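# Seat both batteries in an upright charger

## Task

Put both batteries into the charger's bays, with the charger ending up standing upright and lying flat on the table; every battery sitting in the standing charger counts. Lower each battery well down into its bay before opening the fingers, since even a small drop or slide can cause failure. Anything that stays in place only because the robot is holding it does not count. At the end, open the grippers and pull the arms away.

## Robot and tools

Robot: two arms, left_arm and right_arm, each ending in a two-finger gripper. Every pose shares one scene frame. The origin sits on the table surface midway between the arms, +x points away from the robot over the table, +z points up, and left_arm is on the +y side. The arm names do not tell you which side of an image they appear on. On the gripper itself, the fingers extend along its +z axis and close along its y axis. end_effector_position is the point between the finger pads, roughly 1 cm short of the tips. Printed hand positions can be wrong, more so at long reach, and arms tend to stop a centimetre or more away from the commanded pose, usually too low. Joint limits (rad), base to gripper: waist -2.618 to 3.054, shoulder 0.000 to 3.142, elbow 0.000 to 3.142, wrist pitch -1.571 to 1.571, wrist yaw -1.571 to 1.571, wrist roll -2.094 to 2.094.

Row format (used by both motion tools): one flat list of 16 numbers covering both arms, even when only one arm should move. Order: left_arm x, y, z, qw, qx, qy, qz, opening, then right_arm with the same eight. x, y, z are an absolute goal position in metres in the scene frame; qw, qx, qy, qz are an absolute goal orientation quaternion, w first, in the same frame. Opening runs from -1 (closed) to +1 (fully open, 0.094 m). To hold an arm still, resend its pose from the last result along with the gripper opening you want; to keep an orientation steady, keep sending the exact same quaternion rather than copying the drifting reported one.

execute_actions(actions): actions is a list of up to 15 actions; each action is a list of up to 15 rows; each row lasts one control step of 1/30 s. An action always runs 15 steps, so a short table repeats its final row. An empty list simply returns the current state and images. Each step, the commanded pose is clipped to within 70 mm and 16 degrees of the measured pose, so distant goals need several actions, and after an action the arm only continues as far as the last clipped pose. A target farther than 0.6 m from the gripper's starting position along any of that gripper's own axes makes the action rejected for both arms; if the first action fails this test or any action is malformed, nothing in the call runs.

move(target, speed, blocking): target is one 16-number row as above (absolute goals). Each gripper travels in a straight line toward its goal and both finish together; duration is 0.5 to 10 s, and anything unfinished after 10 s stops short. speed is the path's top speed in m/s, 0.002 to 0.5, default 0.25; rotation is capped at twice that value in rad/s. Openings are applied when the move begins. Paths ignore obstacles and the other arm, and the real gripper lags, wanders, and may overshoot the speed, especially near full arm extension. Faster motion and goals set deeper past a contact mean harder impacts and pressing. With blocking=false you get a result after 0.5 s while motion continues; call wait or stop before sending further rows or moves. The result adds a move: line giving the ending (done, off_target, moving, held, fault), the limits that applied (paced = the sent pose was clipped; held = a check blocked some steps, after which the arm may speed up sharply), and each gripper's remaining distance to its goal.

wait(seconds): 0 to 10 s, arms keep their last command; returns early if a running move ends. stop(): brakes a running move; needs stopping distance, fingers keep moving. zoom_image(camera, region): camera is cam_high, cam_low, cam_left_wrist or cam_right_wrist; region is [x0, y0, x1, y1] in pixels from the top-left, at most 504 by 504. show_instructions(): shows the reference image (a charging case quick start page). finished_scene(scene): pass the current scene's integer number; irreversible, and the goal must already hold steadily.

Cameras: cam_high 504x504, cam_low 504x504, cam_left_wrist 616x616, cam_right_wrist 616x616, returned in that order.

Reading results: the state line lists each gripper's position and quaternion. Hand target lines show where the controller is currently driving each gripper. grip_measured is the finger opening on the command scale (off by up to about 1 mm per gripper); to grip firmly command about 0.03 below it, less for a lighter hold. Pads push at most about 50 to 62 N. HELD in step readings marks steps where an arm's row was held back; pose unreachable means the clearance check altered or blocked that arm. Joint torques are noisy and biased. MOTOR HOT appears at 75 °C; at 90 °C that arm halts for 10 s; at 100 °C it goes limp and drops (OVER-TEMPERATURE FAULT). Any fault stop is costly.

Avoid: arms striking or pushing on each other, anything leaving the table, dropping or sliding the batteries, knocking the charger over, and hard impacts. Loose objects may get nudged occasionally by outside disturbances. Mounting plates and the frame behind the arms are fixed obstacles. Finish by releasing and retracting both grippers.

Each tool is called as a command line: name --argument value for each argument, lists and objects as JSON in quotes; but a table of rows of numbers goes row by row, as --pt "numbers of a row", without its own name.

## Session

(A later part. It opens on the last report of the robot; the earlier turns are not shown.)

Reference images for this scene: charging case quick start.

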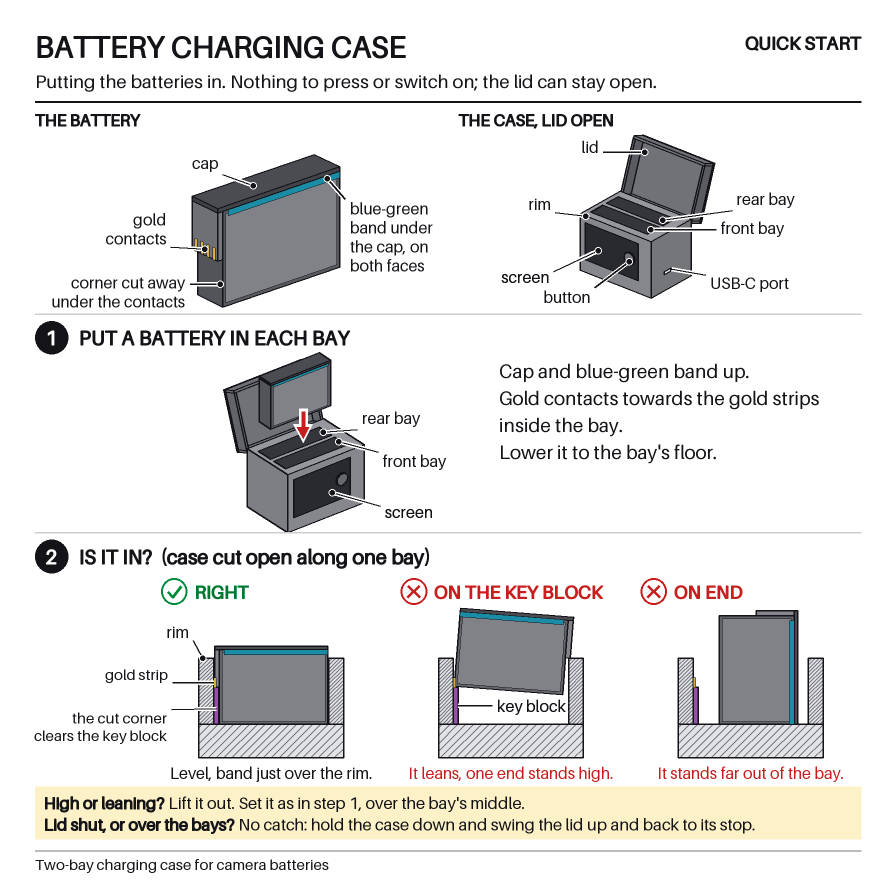

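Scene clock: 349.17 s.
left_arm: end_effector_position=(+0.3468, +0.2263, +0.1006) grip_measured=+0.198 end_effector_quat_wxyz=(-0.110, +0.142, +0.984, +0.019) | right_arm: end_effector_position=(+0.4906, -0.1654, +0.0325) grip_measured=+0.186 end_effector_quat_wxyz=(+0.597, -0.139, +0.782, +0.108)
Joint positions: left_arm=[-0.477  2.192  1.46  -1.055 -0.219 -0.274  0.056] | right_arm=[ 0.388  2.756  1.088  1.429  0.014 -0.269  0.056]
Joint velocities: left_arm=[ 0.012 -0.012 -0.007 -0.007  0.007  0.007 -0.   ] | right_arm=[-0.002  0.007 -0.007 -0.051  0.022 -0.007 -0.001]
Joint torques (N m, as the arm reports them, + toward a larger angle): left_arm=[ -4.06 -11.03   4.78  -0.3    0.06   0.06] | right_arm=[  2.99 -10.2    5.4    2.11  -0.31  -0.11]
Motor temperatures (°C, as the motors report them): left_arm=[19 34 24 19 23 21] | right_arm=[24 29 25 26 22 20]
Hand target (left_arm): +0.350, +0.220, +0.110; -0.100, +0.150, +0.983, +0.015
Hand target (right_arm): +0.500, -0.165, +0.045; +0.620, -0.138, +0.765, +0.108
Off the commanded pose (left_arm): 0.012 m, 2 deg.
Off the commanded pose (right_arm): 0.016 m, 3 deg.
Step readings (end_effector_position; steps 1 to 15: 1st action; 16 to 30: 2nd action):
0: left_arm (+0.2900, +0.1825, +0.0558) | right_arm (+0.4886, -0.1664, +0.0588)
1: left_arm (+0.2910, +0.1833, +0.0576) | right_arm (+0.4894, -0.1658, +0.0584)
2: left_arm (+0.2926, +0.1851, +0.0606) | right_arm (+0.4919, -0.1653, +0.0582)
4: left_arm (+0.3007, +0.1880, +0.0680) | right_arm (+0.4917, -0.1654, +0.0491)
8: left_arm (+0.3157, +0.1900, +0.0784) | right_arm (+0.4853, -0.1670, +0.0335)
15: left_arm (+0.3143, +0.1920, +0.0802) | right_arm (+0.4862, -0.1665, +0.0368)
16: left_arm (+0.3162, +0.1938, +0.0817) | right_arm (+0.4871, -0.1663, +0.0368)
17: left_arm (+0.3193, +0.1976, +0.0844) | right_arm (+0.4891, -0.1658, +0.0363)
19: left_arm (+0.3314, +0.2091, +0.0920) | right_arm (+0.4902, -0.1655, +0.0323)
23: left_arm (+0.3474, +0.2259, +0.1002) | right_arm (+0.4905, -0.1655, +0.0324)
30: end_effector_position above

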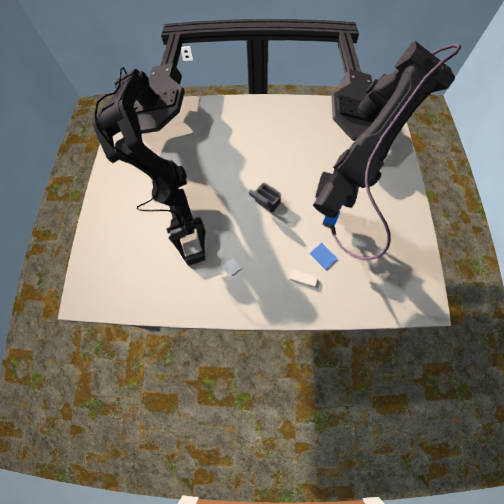

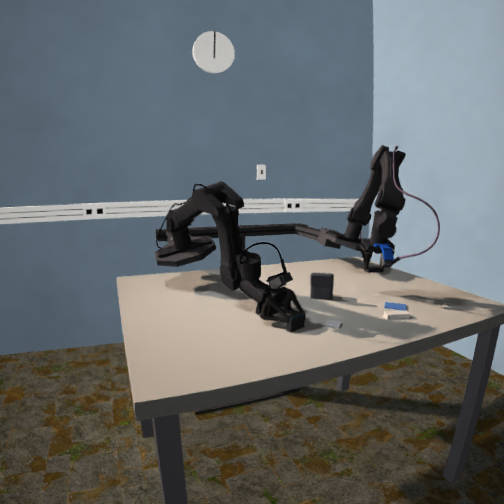

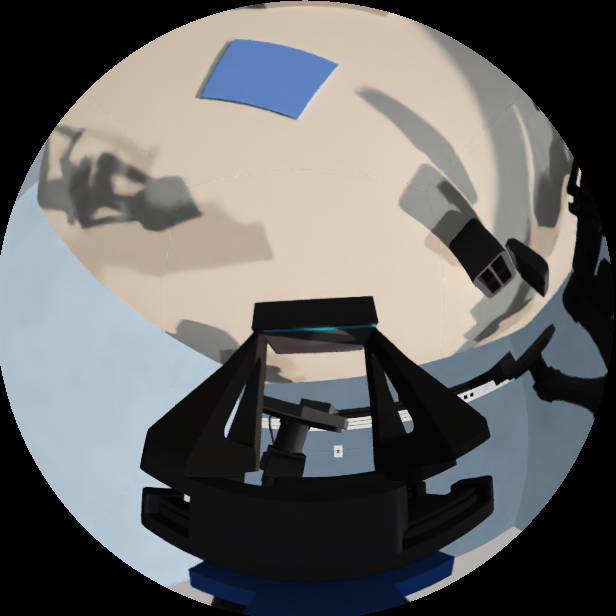

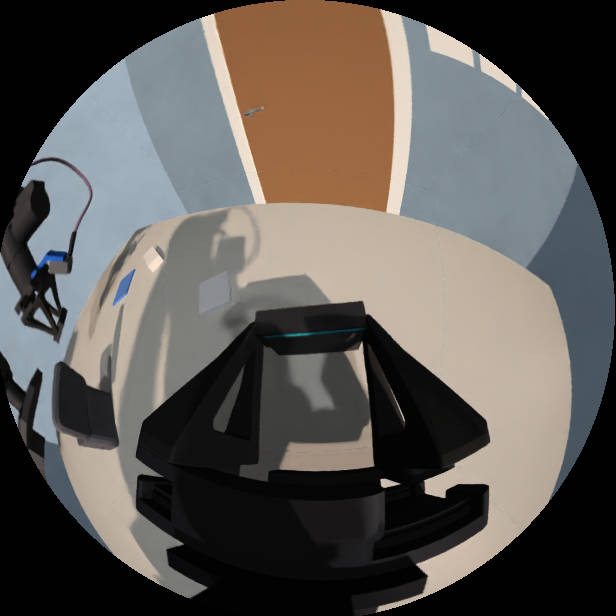

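execute_actions --actions '[[[0.40,0.27,0.12,0.0,0.05,0.9987,0.0,0.14, 0.505,-0.163,0.038,0.61,-0.138,0.773,0.107,0.14]],[[0.44,0.30,0.12,0.13,0.0,0.991,0.0,0.14, 0.505,-0.163,0.032,0.61,-0.138,0.773,0.107,0.14]]]'

zoom_image --camera "cam_low" --region '[220,240,360,340]'

Scene clock: 353.67 s.
left_arm: end_effector_position=(+0.4315, +0.3015, +0.1125) grip_measured=+0.198 end_effector_quat_wxyz=(+0.103, -0.000, +0.995, +0.000) | right_arm: end_effector_position=(+0.5000, -0.1621, +0.0322) grip_measured=+0.186 end_effector_quat_wxyz=(+0.605, -0.137, +0.777, +0.109)
Joint positions: left_arm=[-0.264  1.934  1.204 -0.564 -0.315 -0.227  0.056] | right_arm=[ 0.387  2.779  1.138  1.421  0.012 -0.269  0.056]
Joint velocities: left_arm=[-0.002 -0.007 -0.017  0.212 -0.007  0.037 -0.   ] | right_arm=[-0.002 -0.012 -0.002  0.022  0.007 -0.022  0.   ]
Joint torques (N m, as the arm reports them, + toward a larger angle): left_arm=[ -2.86 -10.98   3.46   0.55  -0.11   0.07] | right_arm=[ 2.77 -9.79  5.21  1.79 -0.21 -0.08]
Motor temperatures (°C, as the motors report them): left_arm=[19 34 24 19 23 21] | right_arm=[24 29 25 27 22 20]
Hand target (left_arm): +0.440, +0.300, +0.121; +0.129, -0.000, +0.992, -0.002
Hand target (right_arm): +0.505, -0.163, +0.032; +0.610, -0.138, +0.773, +0.107
Off the commanded pose (left_arm): 0.011 m, 3 deg.
Off the commanded pose (right_arm): 0.005 m, 1 deg.
Step readings (end_effector_position; steps 1 to 15: 1st action; 16 to 30: 2nd action):
0: left_arm (+0.3467, +0.2264, +0.1007) | right_arm (+0.4906, -0.1656, +0.0324)
1: left_arm (+0.3502, +0.2287, +0.1010) | right_arm (+0.4916, -0.1653, +0.0326)
2: left_arm (+0.3539, +0.2347, +0.1020) | right_arm (+0.4935, -0.1648, +0.0327)
4: left_arm (+0.3656, +0.2567, +0.1091) | right_arm (+0.4963, -0.1639, +0.0327)
8: left_arm (+0.3930, +0.2827, +0.1183) | right_arm (+0.4975, -0.1636, +0.0327)
15: left_arm (+0.3993, +0.2774, +0.1186) | right_arm (+0.4975, -0.1636, +0.0327)
16: left_arm (+0.4028, +0.2785, +0.1175) | right_arm (+0.4976, -0.1633, +0.0320)
17: left_arm (+0.4057, +0.2815, +0.1162) | right_arm (+0.4985, -0.1629, +0.0321)
19: left_arm (+0.4071, +0.2934, +0.1144) | right_arm (+0.4996, -0.1623, +0.0321)
23: left_arm (+0.4167, +0.3052, +0.1117) | right_arm (+0.5000, -0.1621, +0.0321)
30: end_effector_position above

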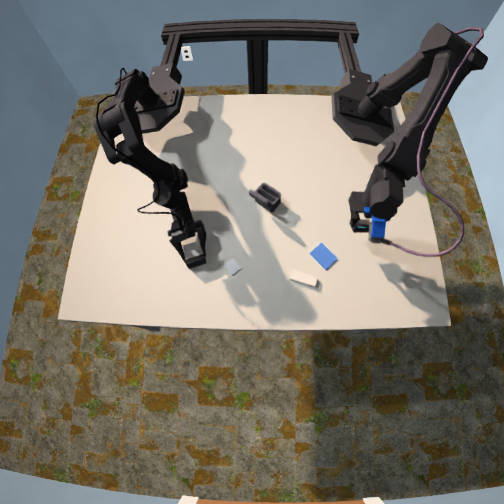

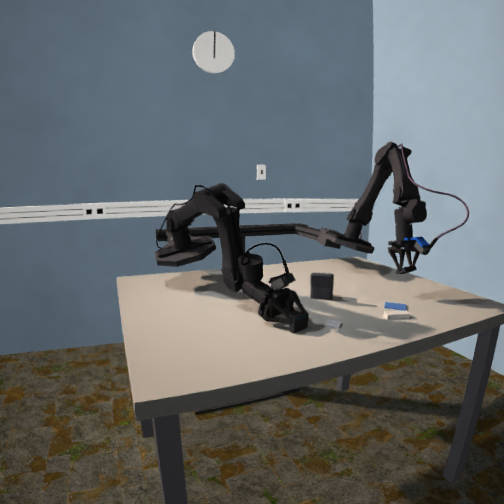

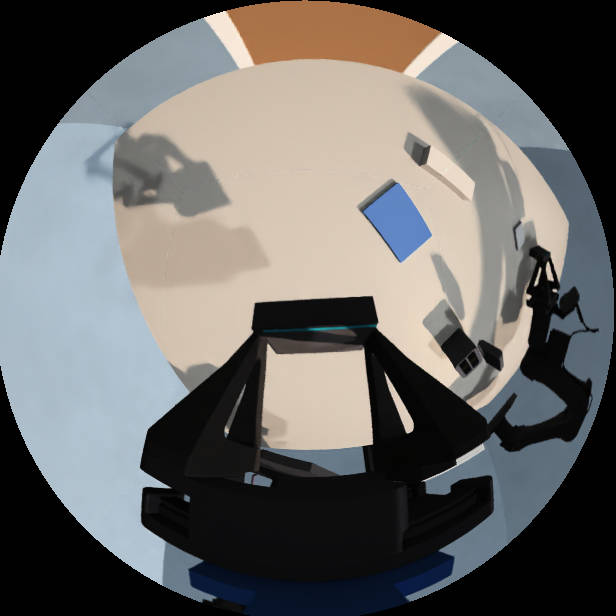

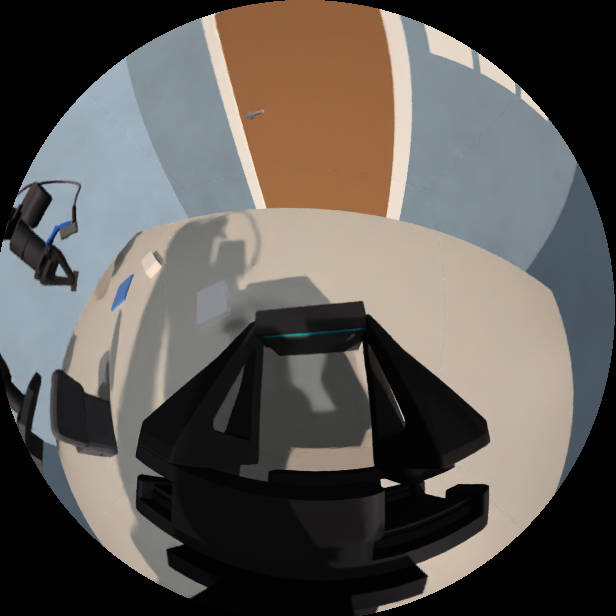

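Region (220, 240, 360, 340) of cam_low's 504x504 image, scaled by 3.600, with more detail than that image has; it fills the top 360 rows of this view, and the rest is white.

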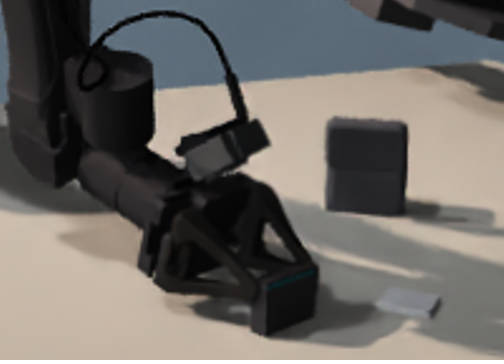

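move --target '[0.53,0.38,0.085,0.61,-0.035,0.791,0.027,0.14, 0.505,-0.163,0.024,0.61,-0.138,0.773,0.107,0.14]' --speed 0.25

zoom_image --camera "cam_low" --region '[220,240,360,340]'

Scene clock: 362.00 s.
left_arm: end_effector_position=(+0.5185, +0.3788, +0.0727) grip_measured=+0.198 end_effector_quat_wxyz=(+0.588, -0.034, +0.808, +0.019) | right_arm: end_effector_position=(+0.5019, -0.1611, +0.0317) grip_measured=+0.186 end_effector_quat_wxyz=(+0.614, -0.136, +0.769, +0.112)
Joint positions: left_arm=[ 0.021  2.411  0.719  1.54  -0.135  0.191  0.056] | right_arm=[ 0.384  2.803  1.157  1.45  -0.002 -0.269  0.056]
Joint velocities: left_arm=[-0.002 -0.012 -0.012  0.022  0.007  0.007  0.001] | right_arm=[ 0.002  0.002  0.002 -0.037 -0.007 -0.022 -0.001]
Joint torques (N m, as the arm reports them, + toward a larger angle): left_arm=[-1.97 -8.88  2.75  1.71  0.15  0.09] | right_arm=[ 2.58 -9.5   5.21  1.62 -0.13 -0.1 ]
Motor temperatures (°C, as the motors report them): left_arm=[19 34 23 20 23 21] | right_arm=[24 29 25 27 22 20]
Hand target (left_arm): +0.528, +0.380, +0.084; +0.610, -0.034, +0.792, +0.019
Hand target (right_arm): +0.505, -0.163, +0.024; +0.610, -0.138, +0.773, +0.107
Off the commanded pose (left_arm): 0.017 m, 3 deg.
Off the commanded pose (right_arm): 0.008 m, 1 deg.
move: off_target (left_arm)

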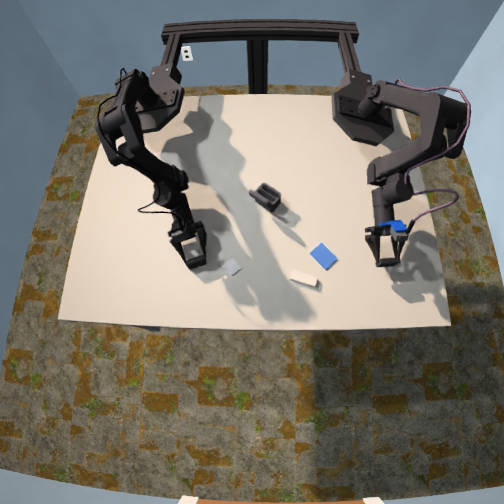

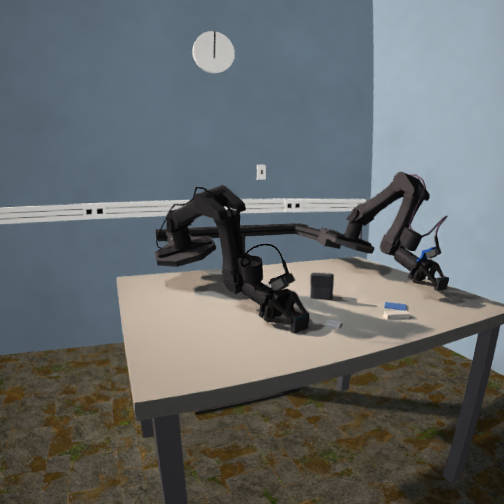

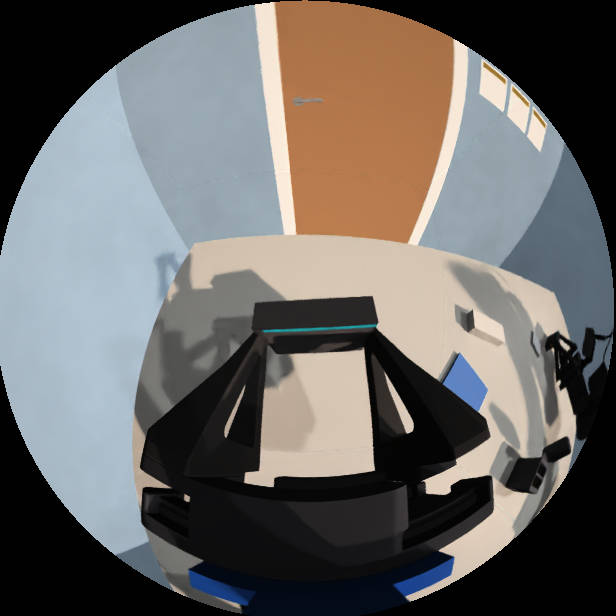

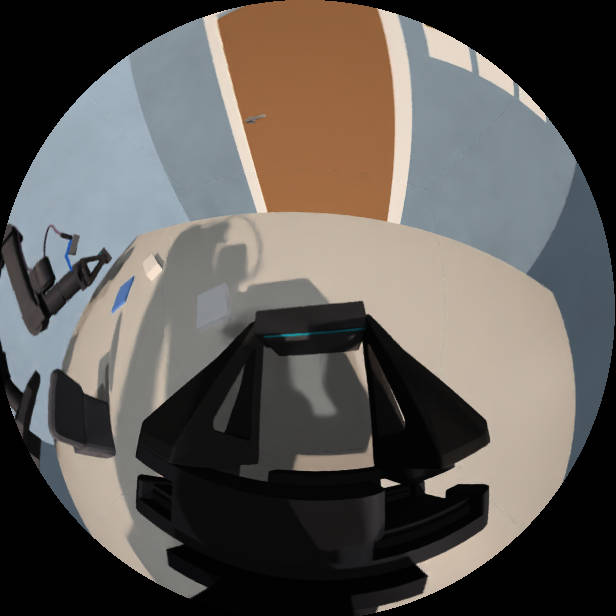

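Region (220, 240, 360, 340) of cam_low's 504x504 image, scaled by 3.600, with more detail than that image has; it fills the top 360 rows of this view, and the rest is white.

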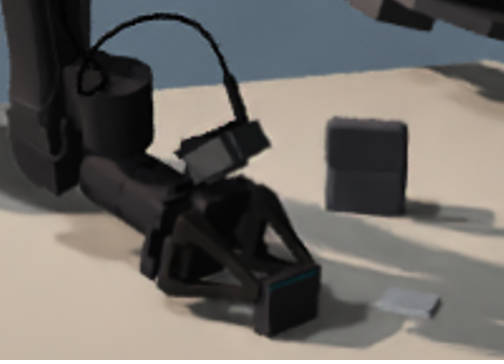

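execute_actions --actions '[[[0.53,0.38,0.07,0.61,-0.035,0.791,0.027,0.14, 0.503,-0.162,0.031,0.585,-0.139,0.792,0.103,0.14]],[[0.53,0.38,0.058,0.61,-0.035,0.791,0.027,0.14, 0.503,-0.162,0.031,0.585,-0.139,0.792,0.103,0.16],[0.53,0.38,0.058,0.61,-0.035,0.791,0.027,0.14, 0.503,-0.162,0.031,0.585,-0.139,0.792,0.103,0.16],[0.53,0.38,0.058,0.61,-0.035,0.791,0.027,0.14, 0.503,-0.162,0.031,0.585,-0.139,0.792,0.103,0.16],[0.53,0.38,0.058,0.61,-0.035,0.791,0.027,0.14, 0.503,-0.162,0.031,0.585,-0.139,0.792,0.103,0.17],[0.53,0.38,0.058,0.61,-0.035,0.791,0.027,0.14, 0.503,-0.162,0.031,0.585,-0.139,0.792,0.103,0.17],[0.53,0.38,0.058,0.61,-0.035,0.791,0.027,0.14, 0.503,-0.162,0.031,0.585,-0.139,0.792,0.103,0.17],[0.53,0.38,0.058,0.61,-0.035,0.791,0.027,0.14, 0.503,-0.162,0.031,0.585,-0.139,0.792,0.103,0.178]]]'

Scene clock: 369.87 s.
left_arm: end_effector_position=(+0.5207, +0.3774, +0.0485) grip_measured=+0.198 end_effector_quat_wxyz=(+0.581, -0.033, +0.813, +0.023) | right_arm: end_effector_position=(+0.5051, -0.1632, +0.0320) grip_measured=+0.193 end_effector_quat_wxyz=(+0.599, -0.136, +0.782, +0.107)
Joint positions: left_arm=[ 0.029  2.5    0.774  1.557 -0.134  0.197  0.056] | right_arm=[ 0.384  2.767  1.152  1.38   0.014 -0.268  0.056]
Joint velocities: left_arm=[ 0.002  0.007 -0.002  0.051 -0.081 -0.037 -0.   ] | right_arm=[ 0.007  0.007 -0.002 -0.095 -0.007  0.007  0.   ]
Joint torques (N m, as the arm reports them, + toward a larger angle): left_arm=[-1.88 -9.46  2.37  1.59  0.13  0.06] | right_arm=[  4.1  -12.81   1.62   1.35   0.09  -0.04]
Motor temperatures (°C, as the motors report them): left_arm=[19 33 23 22 23 21] | right_arm=[24 29 25 27 22 20]
Hand target (left_arm): +0.530, +0.380, +0.058; +0.598, -0.034, +0.800, +0.024
Hand target (right_arm): +0.503, -0.162, +0.031; +0.586, -0.139, +0.792, +0.103
Off the commanded pose (left_arm): 0.014 m, 4 deg.
Off the commanded pose (right_arm): 0.003 m, 2 deg.
joint sent to its limit (left arm) — the command would take joint 4 (wrist pitch) past its upper limit, so that joint was sent only as far as its limit.
Step readings (end_effector_position; steps 1 to 15: 1st action; 16 to 30: 2nd action):
0: left_arm (+0.5186, +0.3787, +0.0730) | right_arm (+0.5019, -0.1611, +0.0317)
1: left_arm (+0.5193, +0.3786, +0.0723) | right_arm (+0.5025, -0.1614, +0.0324)
2: left_arm (+0.5212, +0.3782, +0.0708) | right_arm (+0.5026, -0.1617, +0.0322)
4: left_arm (+0.5223, +0.3768, +0.0646) | right_arm (+0.5041, -0.1628, +0.0322)
8: left_arm (+0.5201, +0.3754, +0.0587) | right_arm (+0.5051, -0.1633, +0.0320)
15: left_arm (+0.5201, +0.3754, +0.0587) | right_arm (+0.5051, -0.1632, +0.0320)
16: left_arm (+0.5205, +0.3756, +0.0582) | right_arm (+0.5051, -0.1632, +0.0320)
17: left_arm (+0.5217, +0.3759, +0.0570) | right_arm (+0.5051, -0.1632, +0.0320)
19: left_arm (+0.5221, +0.3767, +0.0525) | right_arm (+0.5051, -0.1632, +0.0320)
23: left_arm (+0.5207, +0.3774, +0.0485) | right_arm (+0.5051, -0.1632, +0.0320)
30: end_effector_position above

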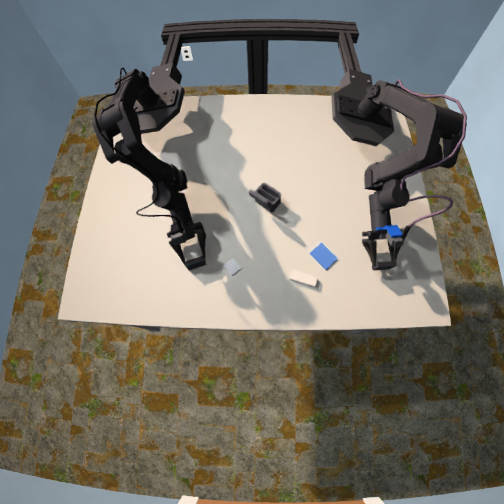

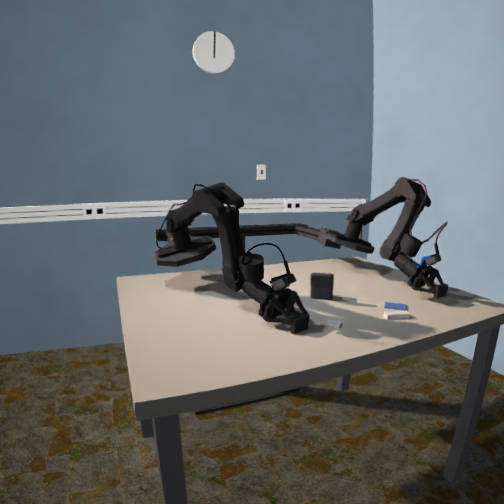

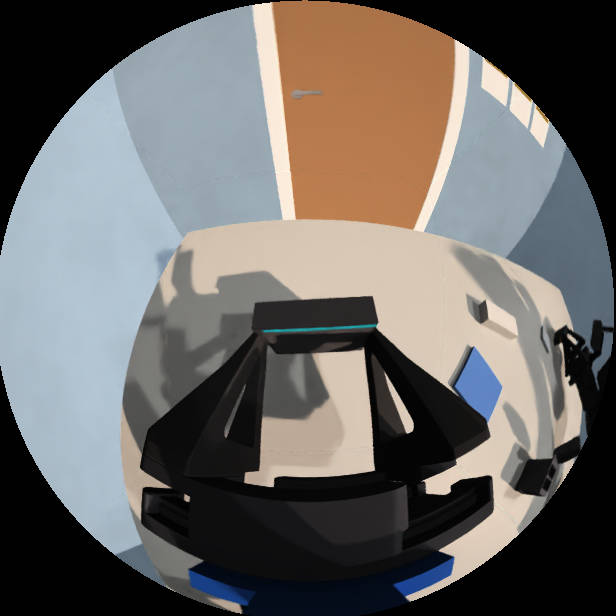

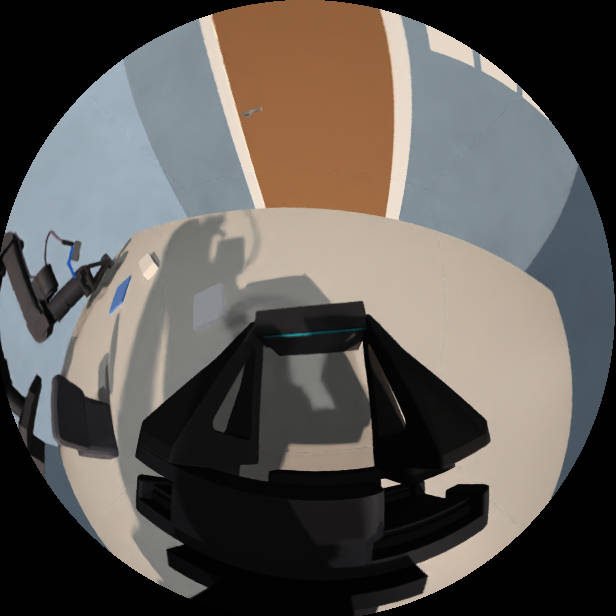

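execute_actions --actions '[[[0.55,0.382,0.055,0.61,-0.035,0.791,0.027,0.14, 0.503,-0.162,0.028,0.585,-0.139,0.792,0.103,0.178]],[[0.555,0.382,0.047,0.61,-0.035,0.791,0.027,0.14, 0.503,-0.162,0.028,0.585,-0.139,0.792,0.103,0.185],[0.555,0.382,0.047,0.61,-0.035,0.791,0.027,0.14, 0.503,-0.162,0.028,0.585,-0.139,0.792,0.103,0.185],[0.555,0.382,0.047,0.61,-0.035,0.791,0.027,0.14, 0.503,-0.162,0.028,0.585,-0.139,0.792,0.103,0.185],[0.555,0.382,0.047,0.61,-0.035,0.791,0.027,0.14, 0.503,-0.162,0.028,0.585,-0.139,0.792,0.103,0.192],[0.555,0.382,0.047,0.61,-0.035,0.791,0.027,0.14, 0.503,-0.162,0.028,0.585,-0.139,0.792,0.103,0.192],[0.555,0.382,0.047,0.61,-0.035,0.791,0.027,0.14, 0.503,-0.162,0.028,0.585,-0.139,0.792,0.103,0.192],[0.555,0.382,0.047,0.61,-0.035,0.791,0.027,0.14, 0.503,-0.162,0.028,0.585,-0.139,0.792,0.103,0.2],[0.555,0.382,0.047,0.61,-0.035,0.791,0.027,0.14, 0.503,-0.162,0.028,0.585,-0.139,0.792,0.103,0.2],[0.555,0.382,0.047,0.61,-0.035,0.791,0.027,0.14, 0.503,-0.162,0.028,0.585,-0.139,0.792,0.103,0.2],[0.555,0.382,0.047,0.61,-0.035,0.791,0.027,0.14, 0.503,-0.162,0.028,0.585,-0.139,0.792,0.103,0.208],[0.555,0.382,0.047,0.61,-0.035,0.791,0.027,0.14, 0.503,-0.162,0.028,0.585,-0.139,0.792,0.103,0.208],[0.555,0.382,0.047,0.61,-0.035,0.791,0.027,0.14, 0.503,-0.162,0.028,0.585,-0.139,0.792,0.103,0.208],[0.555,0.382,0.047,0.61,-0.035,0.791,0.027,0.14, 0.503,-0.162,0.028,0.585,-0.139,0.792,0.103,0.22],[0.555,0.382,0.047,0.61,-0.035,0.791,0.027,0.14, 0.503,-0.162,0.028,0.585,-0.139,0.792,0.103,0.22],[0.555,0.382,0.047,0.61,-0.035,0.791,0.027,0.14, 0.503,-0.162,0.028,0.585,-0.139,0.792,0.103,0.24]]]'

zoom_image --camera "cam_low" --region '[240,260,340,340]'

Scene clock: 381.97 s.
left_arm: end_effector_position=(+0.5461, +0.3779, +0.0390) grip_measured=+0.198 end_effector_quat_wxyz=(+0.596, -0.035, +0.802, +0.026) | right_arm: end_effector_position=(+0.5051, -0.1632, +0.0320) grip_measured=+0.235 end_effector_quat_wxyz=(+0.599, -0.136, +0.782, +0.107)
Joint positions: left_arm=[ 0.036  2.576  0.904  1.541 -0.126  0.202  0.056] | right_arm=[ 0.384  2.767  1.152  1.38   0.014 -0.268  0.058]
Joint velocities: left_arm=[-0.007  0.007 -0.002 -0.022 -0.051 -0.051 -0.   ] | right_arm=[-0.007 -0.012  0.002 -0.051  0.007 -0.007  0.009]
Joint torques (N m, as the arm reports them, + toward a larger angle): left_arm=[ -1.63 -10.2    2.79   1.54   0.18   0.05] | right_arm=[  3.94 -12.03   2.19   1.41   0.03  -0.02]
Motor temperatures (°C, as the motors report them): left_arm=[19 33 23 23 23 21] | right_arm=[24 30 25 27 22 20]
Hand target (left_arm): +0.555, +0.382, +0.047; +0.610, -0.035, +0.791, +0.027
Hand target (right_arm): +0.503, -0.162, +0.028; +0.586, -0.139, +0.792, +0.103
Off the commanded pose (left_arm): 0.013 m, 2 deg.
Off the commanded pose (right_arm): 0.005 m, 2 deg.
Step readings (end_effector_position; steps 1 to 15: 1st action; 16 to 30: 2nd action):
0: left_arm (+0.5207, +0.3774, +0.0485) | right_arm (+0.5051, -0.1632, +0.0320)
1: left_arm (+0.5228, +0.3776, +0.0483) | right_arm (+0.5051, -0.1632, +0.0320)
2: left_arm (+0.5280, +0.3779, +0.0480) | right_arm (+0.5051, -0.1632, +0.0320)
4: left_arm (+0.5371, +0.3792, +0.0480) | right_arm (+0.5051, -0.1632, +0.0320)
8: left_arm (+0.5425, +0.3812, +0.0499) | right_arm (+0.5051, -0.1632, +0.0320)
15: left_arm (+0.5425, +0.3810, +0.0498) | right_arm (+0.5051, -0.1632, +0.0320)
16: left_arm (+0.5434, +0.3809, +0.0493) | right_arm (+0.5051, -0.1632, +0.0320)
17: left_arm (+0.5453, +0.3805, +0.0479) | right_arm (+0.5051, -0.1632, +0.0320)
19: left_arm (+0.5474, +0.3794, +0.0442) | right_arm (+0.5051, -0.1632, +0.0320)
23: left_arm (+0.5461, +0.3781, +0.0392) | right_arm (+0.5051, -0.1632, +0.0320)
30: end_effector_position above

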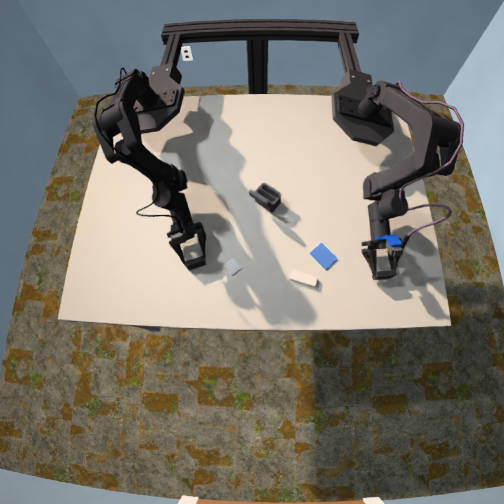

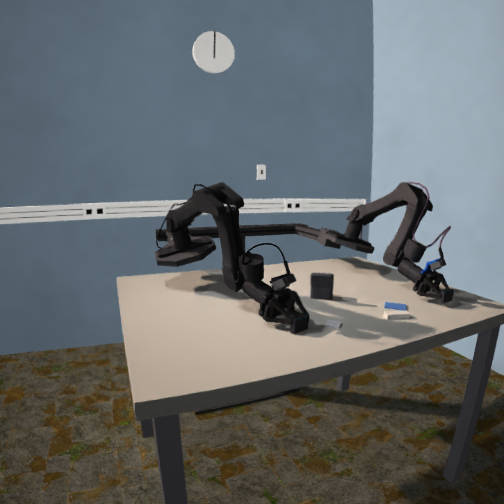

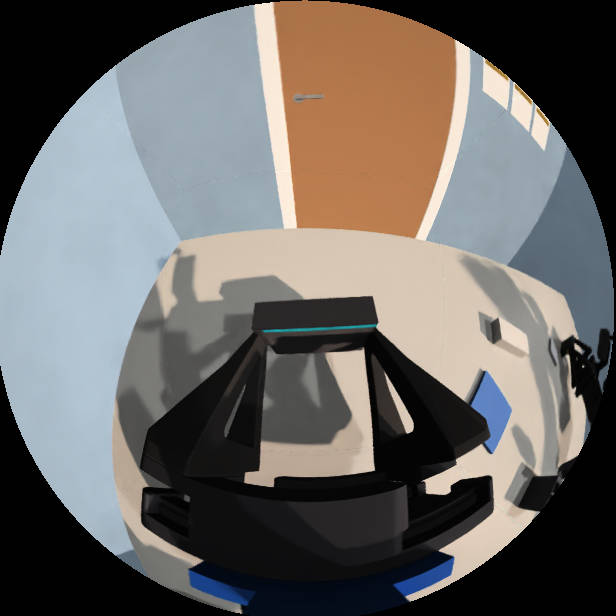

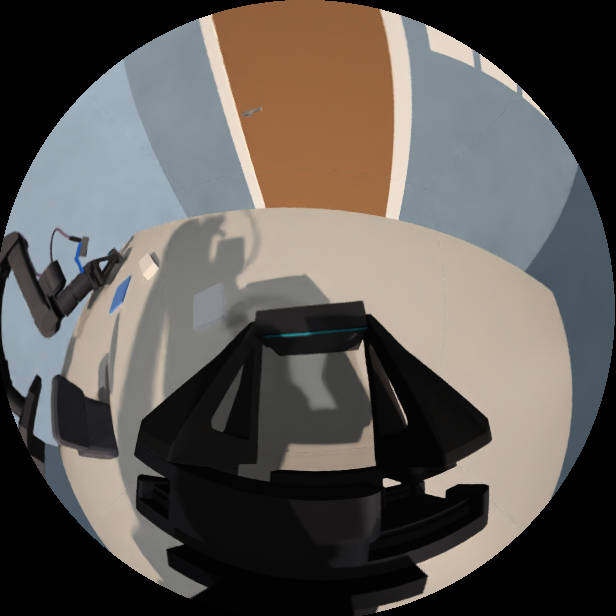

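Region (240, 260, 340, 340) of cam_low's 504x504 image, scaled by 5.040, with more detail than that image has; it fills the top 403 rows of this view, and the rest is white.

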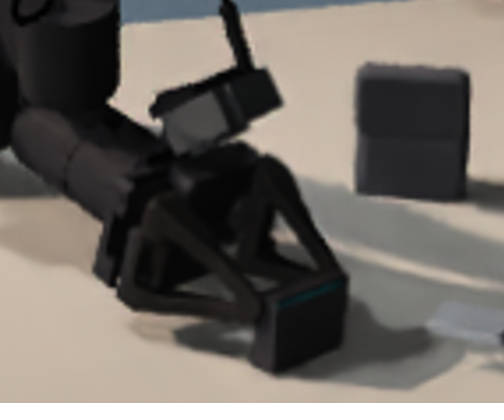

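execute_actions --actions '[[[0.556,0.383,0.041,0.605,-0.035,0.795,0.027,0.14, 0.503,-0.162,0.03,0.585,-0.139,0.792,0.103,0.5]],[[0.556,0.383,0.035,0.605,-0.035,0.795,0.027,0.14, 0.503,-0.162,0.07,0.585,-0.139,0.792,0.103,0.55]],[[0.556,0.383,0.03,0.605,-0.035,0.795,0.027,0.14, 0.495,-0.165,0.115,0.53,-0.147,0.83,0.093,0.55]]]'

Scene clock: 400.17 s.
left_arm: end_effector_position=(+0.5489, +0.3804, +0.0251) grip_measured=+0.198 end_effector_quat_wxyz=(+0.593, -0.035, +0.804, +0.026) | right_arm: end_effector_position=(+0.4968, -0.1702, +0.1151) grip_measured=+0.548 end_effector_quat_wxyz=(+0.537, -0.146, +0.826, +0.090)
Joint positions: left_arm=[ 0.051  2.623  0.946  1.541 -0.114  0.204  0.056] | right_arm=[ 0.454  2.332  0.984  0.962  0.128 -0.247  0.073]
Joint velocities: left_arm=[ 0.002 -0.012 -0.012 -0.051  0.007  0.022 -0.001] | right_arm=[-0.002 -0.007 -0.007 -0.212 -0.051 -0.007 -0.001]
Joint torques (N m, as the arm reports them, + toward a larger angle): left_arm=[-1.85 -9.79  2.7   1.55  0.13  0.06] | right_arm=[  4.07 -10.55   5.16   1.81  -0.12   0.05]
Motor temperatures (°C, as the motors report them): left_arm=[19 33 23 24 23 21] | right_arm=[24 30 24 27 22 20]
Hand target (left_arm): +0.556, +0.383, +0.030; +0.605, -0.035, +0.795, +0.027
Hand target (right_arm): +0.495, -0.165, +0.115; +0.531, -0.148, +0.829, +0.093
Off the commanded pose (left_arm): 0.009 m, 2 deg.
Off the commanded pose (right_arm): 0.005 m, 1 deg.
Step readings (end_effector_position; steps 1 to 15: 1st action; 16 to 30: 2nd action; 31 to 45: 3rd action):
0: left_arm (+0.5461, +0.3779, +0.0390) | right_arm (+0.5051, -0.1632, +0.0320)
1: left_arm (+0.5462, +0.3781, +0.0387) | right_arm (+0.5050, -0.1635, +0.0312)
2: left_arm (+0.5470, +0.3786, +0.0383) | right_arm (+0.5046, -0.1637, +0.0297)
4: left_arm (+0.5479, +0.3805, +0.0369) | right_arm (+0.5035, -0.1638, +0.0259)
8: left_arm (+0.5476, +0.3825, +0.0348) | right_arm (+0.5025, -0.1641, +0.0225)
15: left_arm (+0.5475, +0.3823, +0.0344) | right_arm (+0.5020, -0.1642, +0.0210)
16: left_arm (+0.5476, +0.3821, +0.0337) | right_arm (+0.5007, -0.1650, +0.0219)
17: left_arm (+0.5483, +0.3818, +0.0328) | right_arm (+0.4968, -0.1663, +0.0231)
19: left_arm (+0.5481, +0.3808, +0.0293) | right_arm (+0.4969, -0.1675, +0.0355)
23: left_arm (+0.5465, +0.3797, +0.0257) | right_arm (+0.5074, -0.1678, +0.0626)
30: left_arm (+0.5465, +0.3797, +0.0257) | right_arm (+0.5081, -0.1683, +0.0636)
31: left_arm (+0.5466, +0.3796, +0.0251) | right_arm (+0.5049, -0.1693, +0.0639)
32: left_arm (+0.5474, +0.3798, +0.0251) | right_arm (+0.4963, -0.1713, +0.0637)
34: left_arm (+0.5485, +0.3801, +0.0251) | right_arm (+0.4916, -0.1718, +0.0812)
38: left_arm (+0.5489, +0.3804, +0.0250) | right_arm (+0.5021, -0.1693, +0.1254)
45: end_effector_position above

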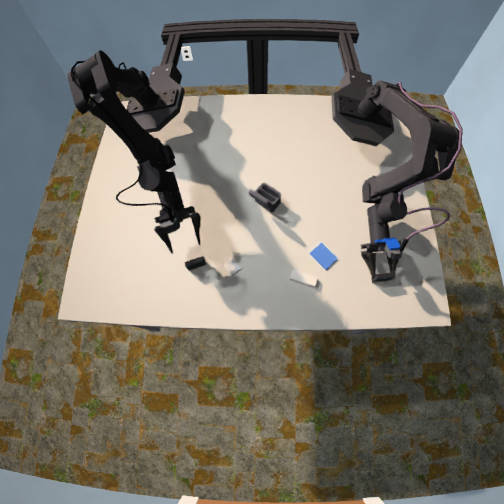

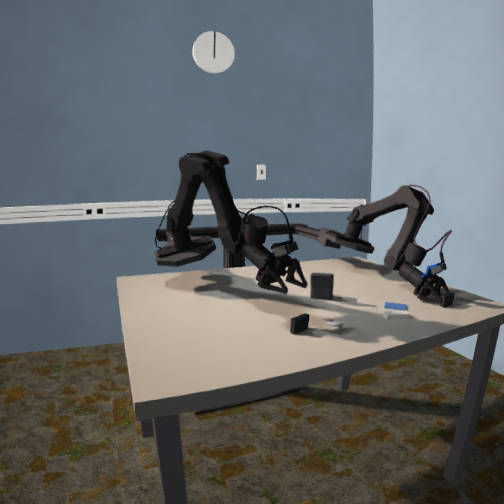

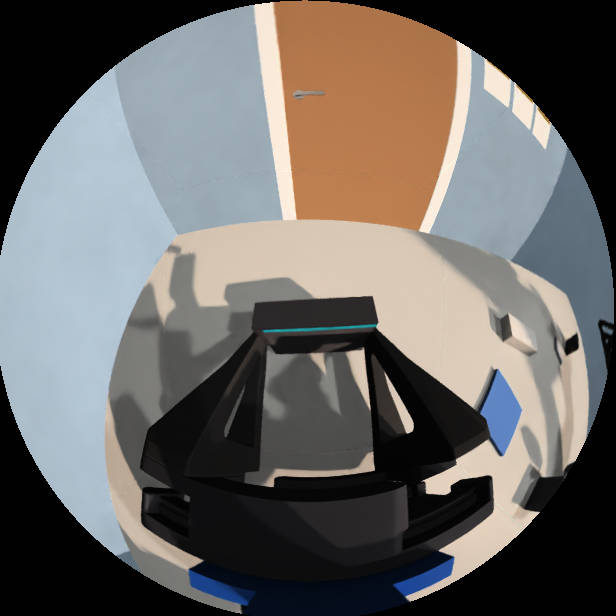

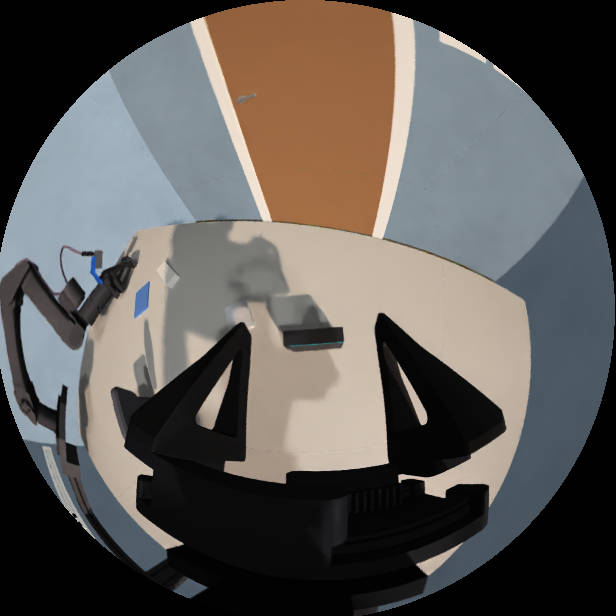

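zoom_image --camera "cam_low" --region '[390,250,490,320]'

zoom_image --camera "cam_high" --region '[150,200,430,310]'

Region (390, 250, 490, 320) of cam_low's 504x504 image, scaled by 5.040, with more detail than that image has; it fills the top 353 rows of this view, and the rest is white.

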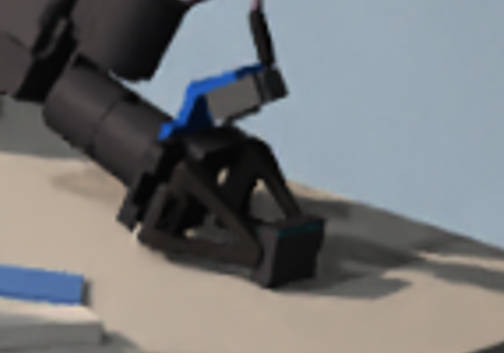

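Region (150, 200, 430, 310) of cam_high's 504x504 image, scaled by 1.800, with more detail than that image has; it fills the top 198 rows of this view, and the rest is white.

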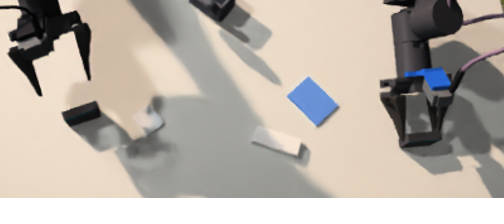

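execute_actions --actions '[[[0.556,0.383,0.024,0.605,-0.035,0.795,0.027,0.14, 0.49,-0.168,0.115,0.40,-0.159,0.90,0.07,0.55]],[[0.556,0.383,0.027,0.6,-0.035,0.799,0.027,0.165, 0.495,-0.166,0.105,0.30,-0.166,0.938,0.053,0.55]],[[0.556,0.383,0.027,0.6,-0.035,0.799,0.027,0.18, 0.50,-0.165,0.095,0.2132,-0.1695,0.9617,0.0376,0.55]]]'

Scene clock: 408.57 s.
left_arm: end_effector_position=(+0.5511, +0.3805, +0.0246) grip_measured=+0.198 end_effector_quat_wxyz=(+0.601, -0.035, +0.798, +0.027) | right_arm: end_effector_position=(+0.4985, -0.1737, +0.0868) grip_measured=+0.548 end_effector_quat_wxyz=(+0.212, -0.167, +0.962, +0.038)
Joint positions: left_arm=[ 0.053  2.644  0.962  1.565 -0.108  0.207  0.056] | right_arm=[ 0.475  2.389  1.667 -0.389  0.258 -0.076  0.073]
Joint velocities: left_arm=[ 0.002 -0.012 -0.002 -0.051 -0.007  0.037  0.   ] | right_arm=[ 0.002  0.022  0.017 -0.183  0.037  0.051  0.002]
Joint torques (N m, as the arm reports them, + toward a larger angle): left_arm=[ -1.98 -11.63   1.96   1.22   0.12   0.01] | right_arm=[  5.29 -12.07   9.78   0.92   0.06   0.04]
Motor temperatures (°C, as the motors report them): left_arm=[19 33 23 25 23 21] | right_arm=[24 30 25 28 22 20]
Hand target (left_arm): +0.556, +0.383, +0.027; +0.600, -0.035, +0.799, +0.027
Hand target (right_arm): +0.500, -0.165, +0.095; +0.214, -0.169, +0.961, +0.038
Off the commanded pose (left_arm): 0.006 m, 0 deg.
Off the commanded pose (right_arm): 0.012 m, 0 deg.
Step readings (end_effector_position; steps 1 to 15: 1st action; 16 to 30: 2nd action; 31 to 45: 3rd action):
0: left_arm (+0.5489, +0.3804, +0.0251) | right_arm (+0.4937, -0.1702, +0.1087)
1: left_arm (+0.5490, +0.3802, +0.0247) | right_arm (+0.4915, -0.1712, +0.1059)
2: left_arm (+0.5499, +0.3803, +0.0246) | right_arm (+0.4868, -0.1730, +0.1015)
4: left_arm (+0.5511, +0.3804, +0.0247) | right_arm (+0.4854, -0.1745, +0.1037)
8: left_arm (+0.5511, +0.3804, +0.0246) | right_arm (+0.4964, -0.1735, +0.1177)
15: left_arm (+0.5511, +0.3805, +0.0246) | right_arm (+0.4848, -0.1759, +0.1026)
16: left_arm (+0.5511, +0.3805, +0.0246) | right_arm (+0.4839, -0.1762, +0.0994)
17: left_arm (+0.5511, +0.3805, +0.0246) | right_arm (+0.4861, -0.1754, +0.0966)
19: left_arm (+0.5511, +0.3805, +0.0246) | right_arm (+0.4965, -0.1732, +0.1002)
23: left_arm (+0.5511, +0.3805, +0.0246) | right_arm (+0.5079, -0.1733, +0.1119)
30: left_arm (+0.5511, +0.3805, +0.0246) | right_arm (+0.4942, -0.1762, +0.0992)
31: left_arm (+0.5511, +0.3805, +0.0246) | right_arm (+0.4922, -0.1763, +0.0949)
32: left_arm (+0.5511, +0.3805, +0.0246) | right_arm (+0.4954, -0.1745, +0.0916)
34: left_arm (+0.5511, +0.3805, +0.0246) | right_arm (+0.5055, -0.1704, +0.0896)
38: left_arm (+0.5511, +0.3805, +0.0246) | right_arm (+0.5077, -0.1705, +0.0904)
45: end_effector_position above

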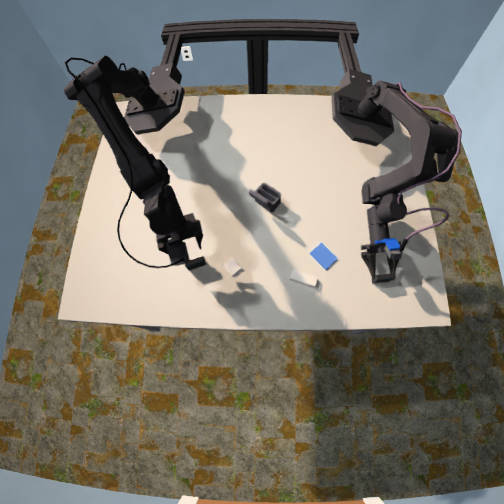

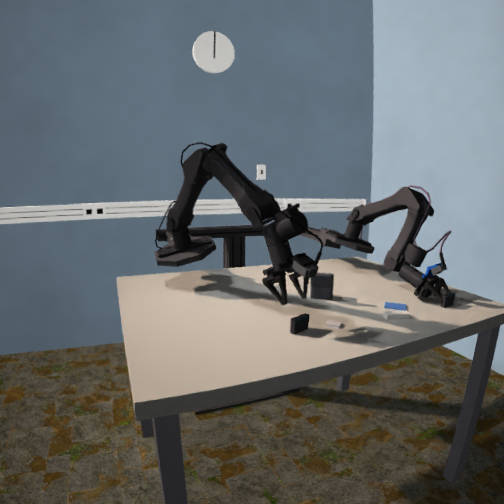

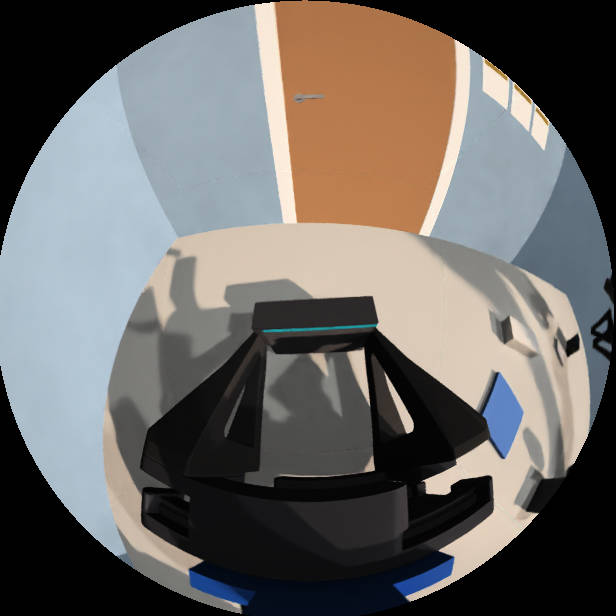

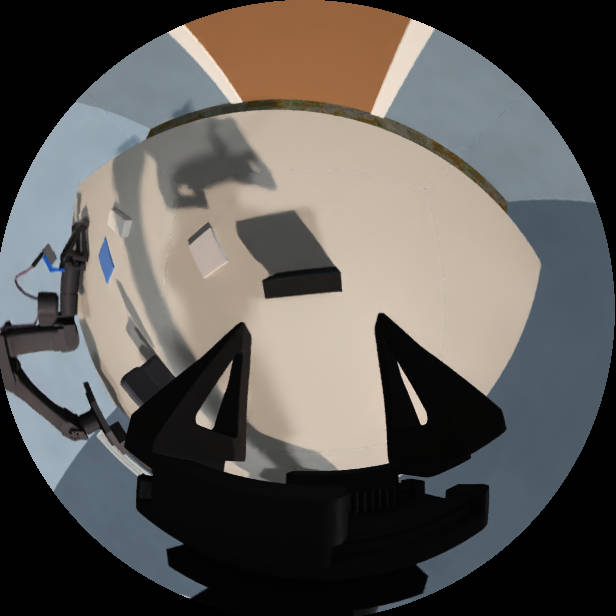

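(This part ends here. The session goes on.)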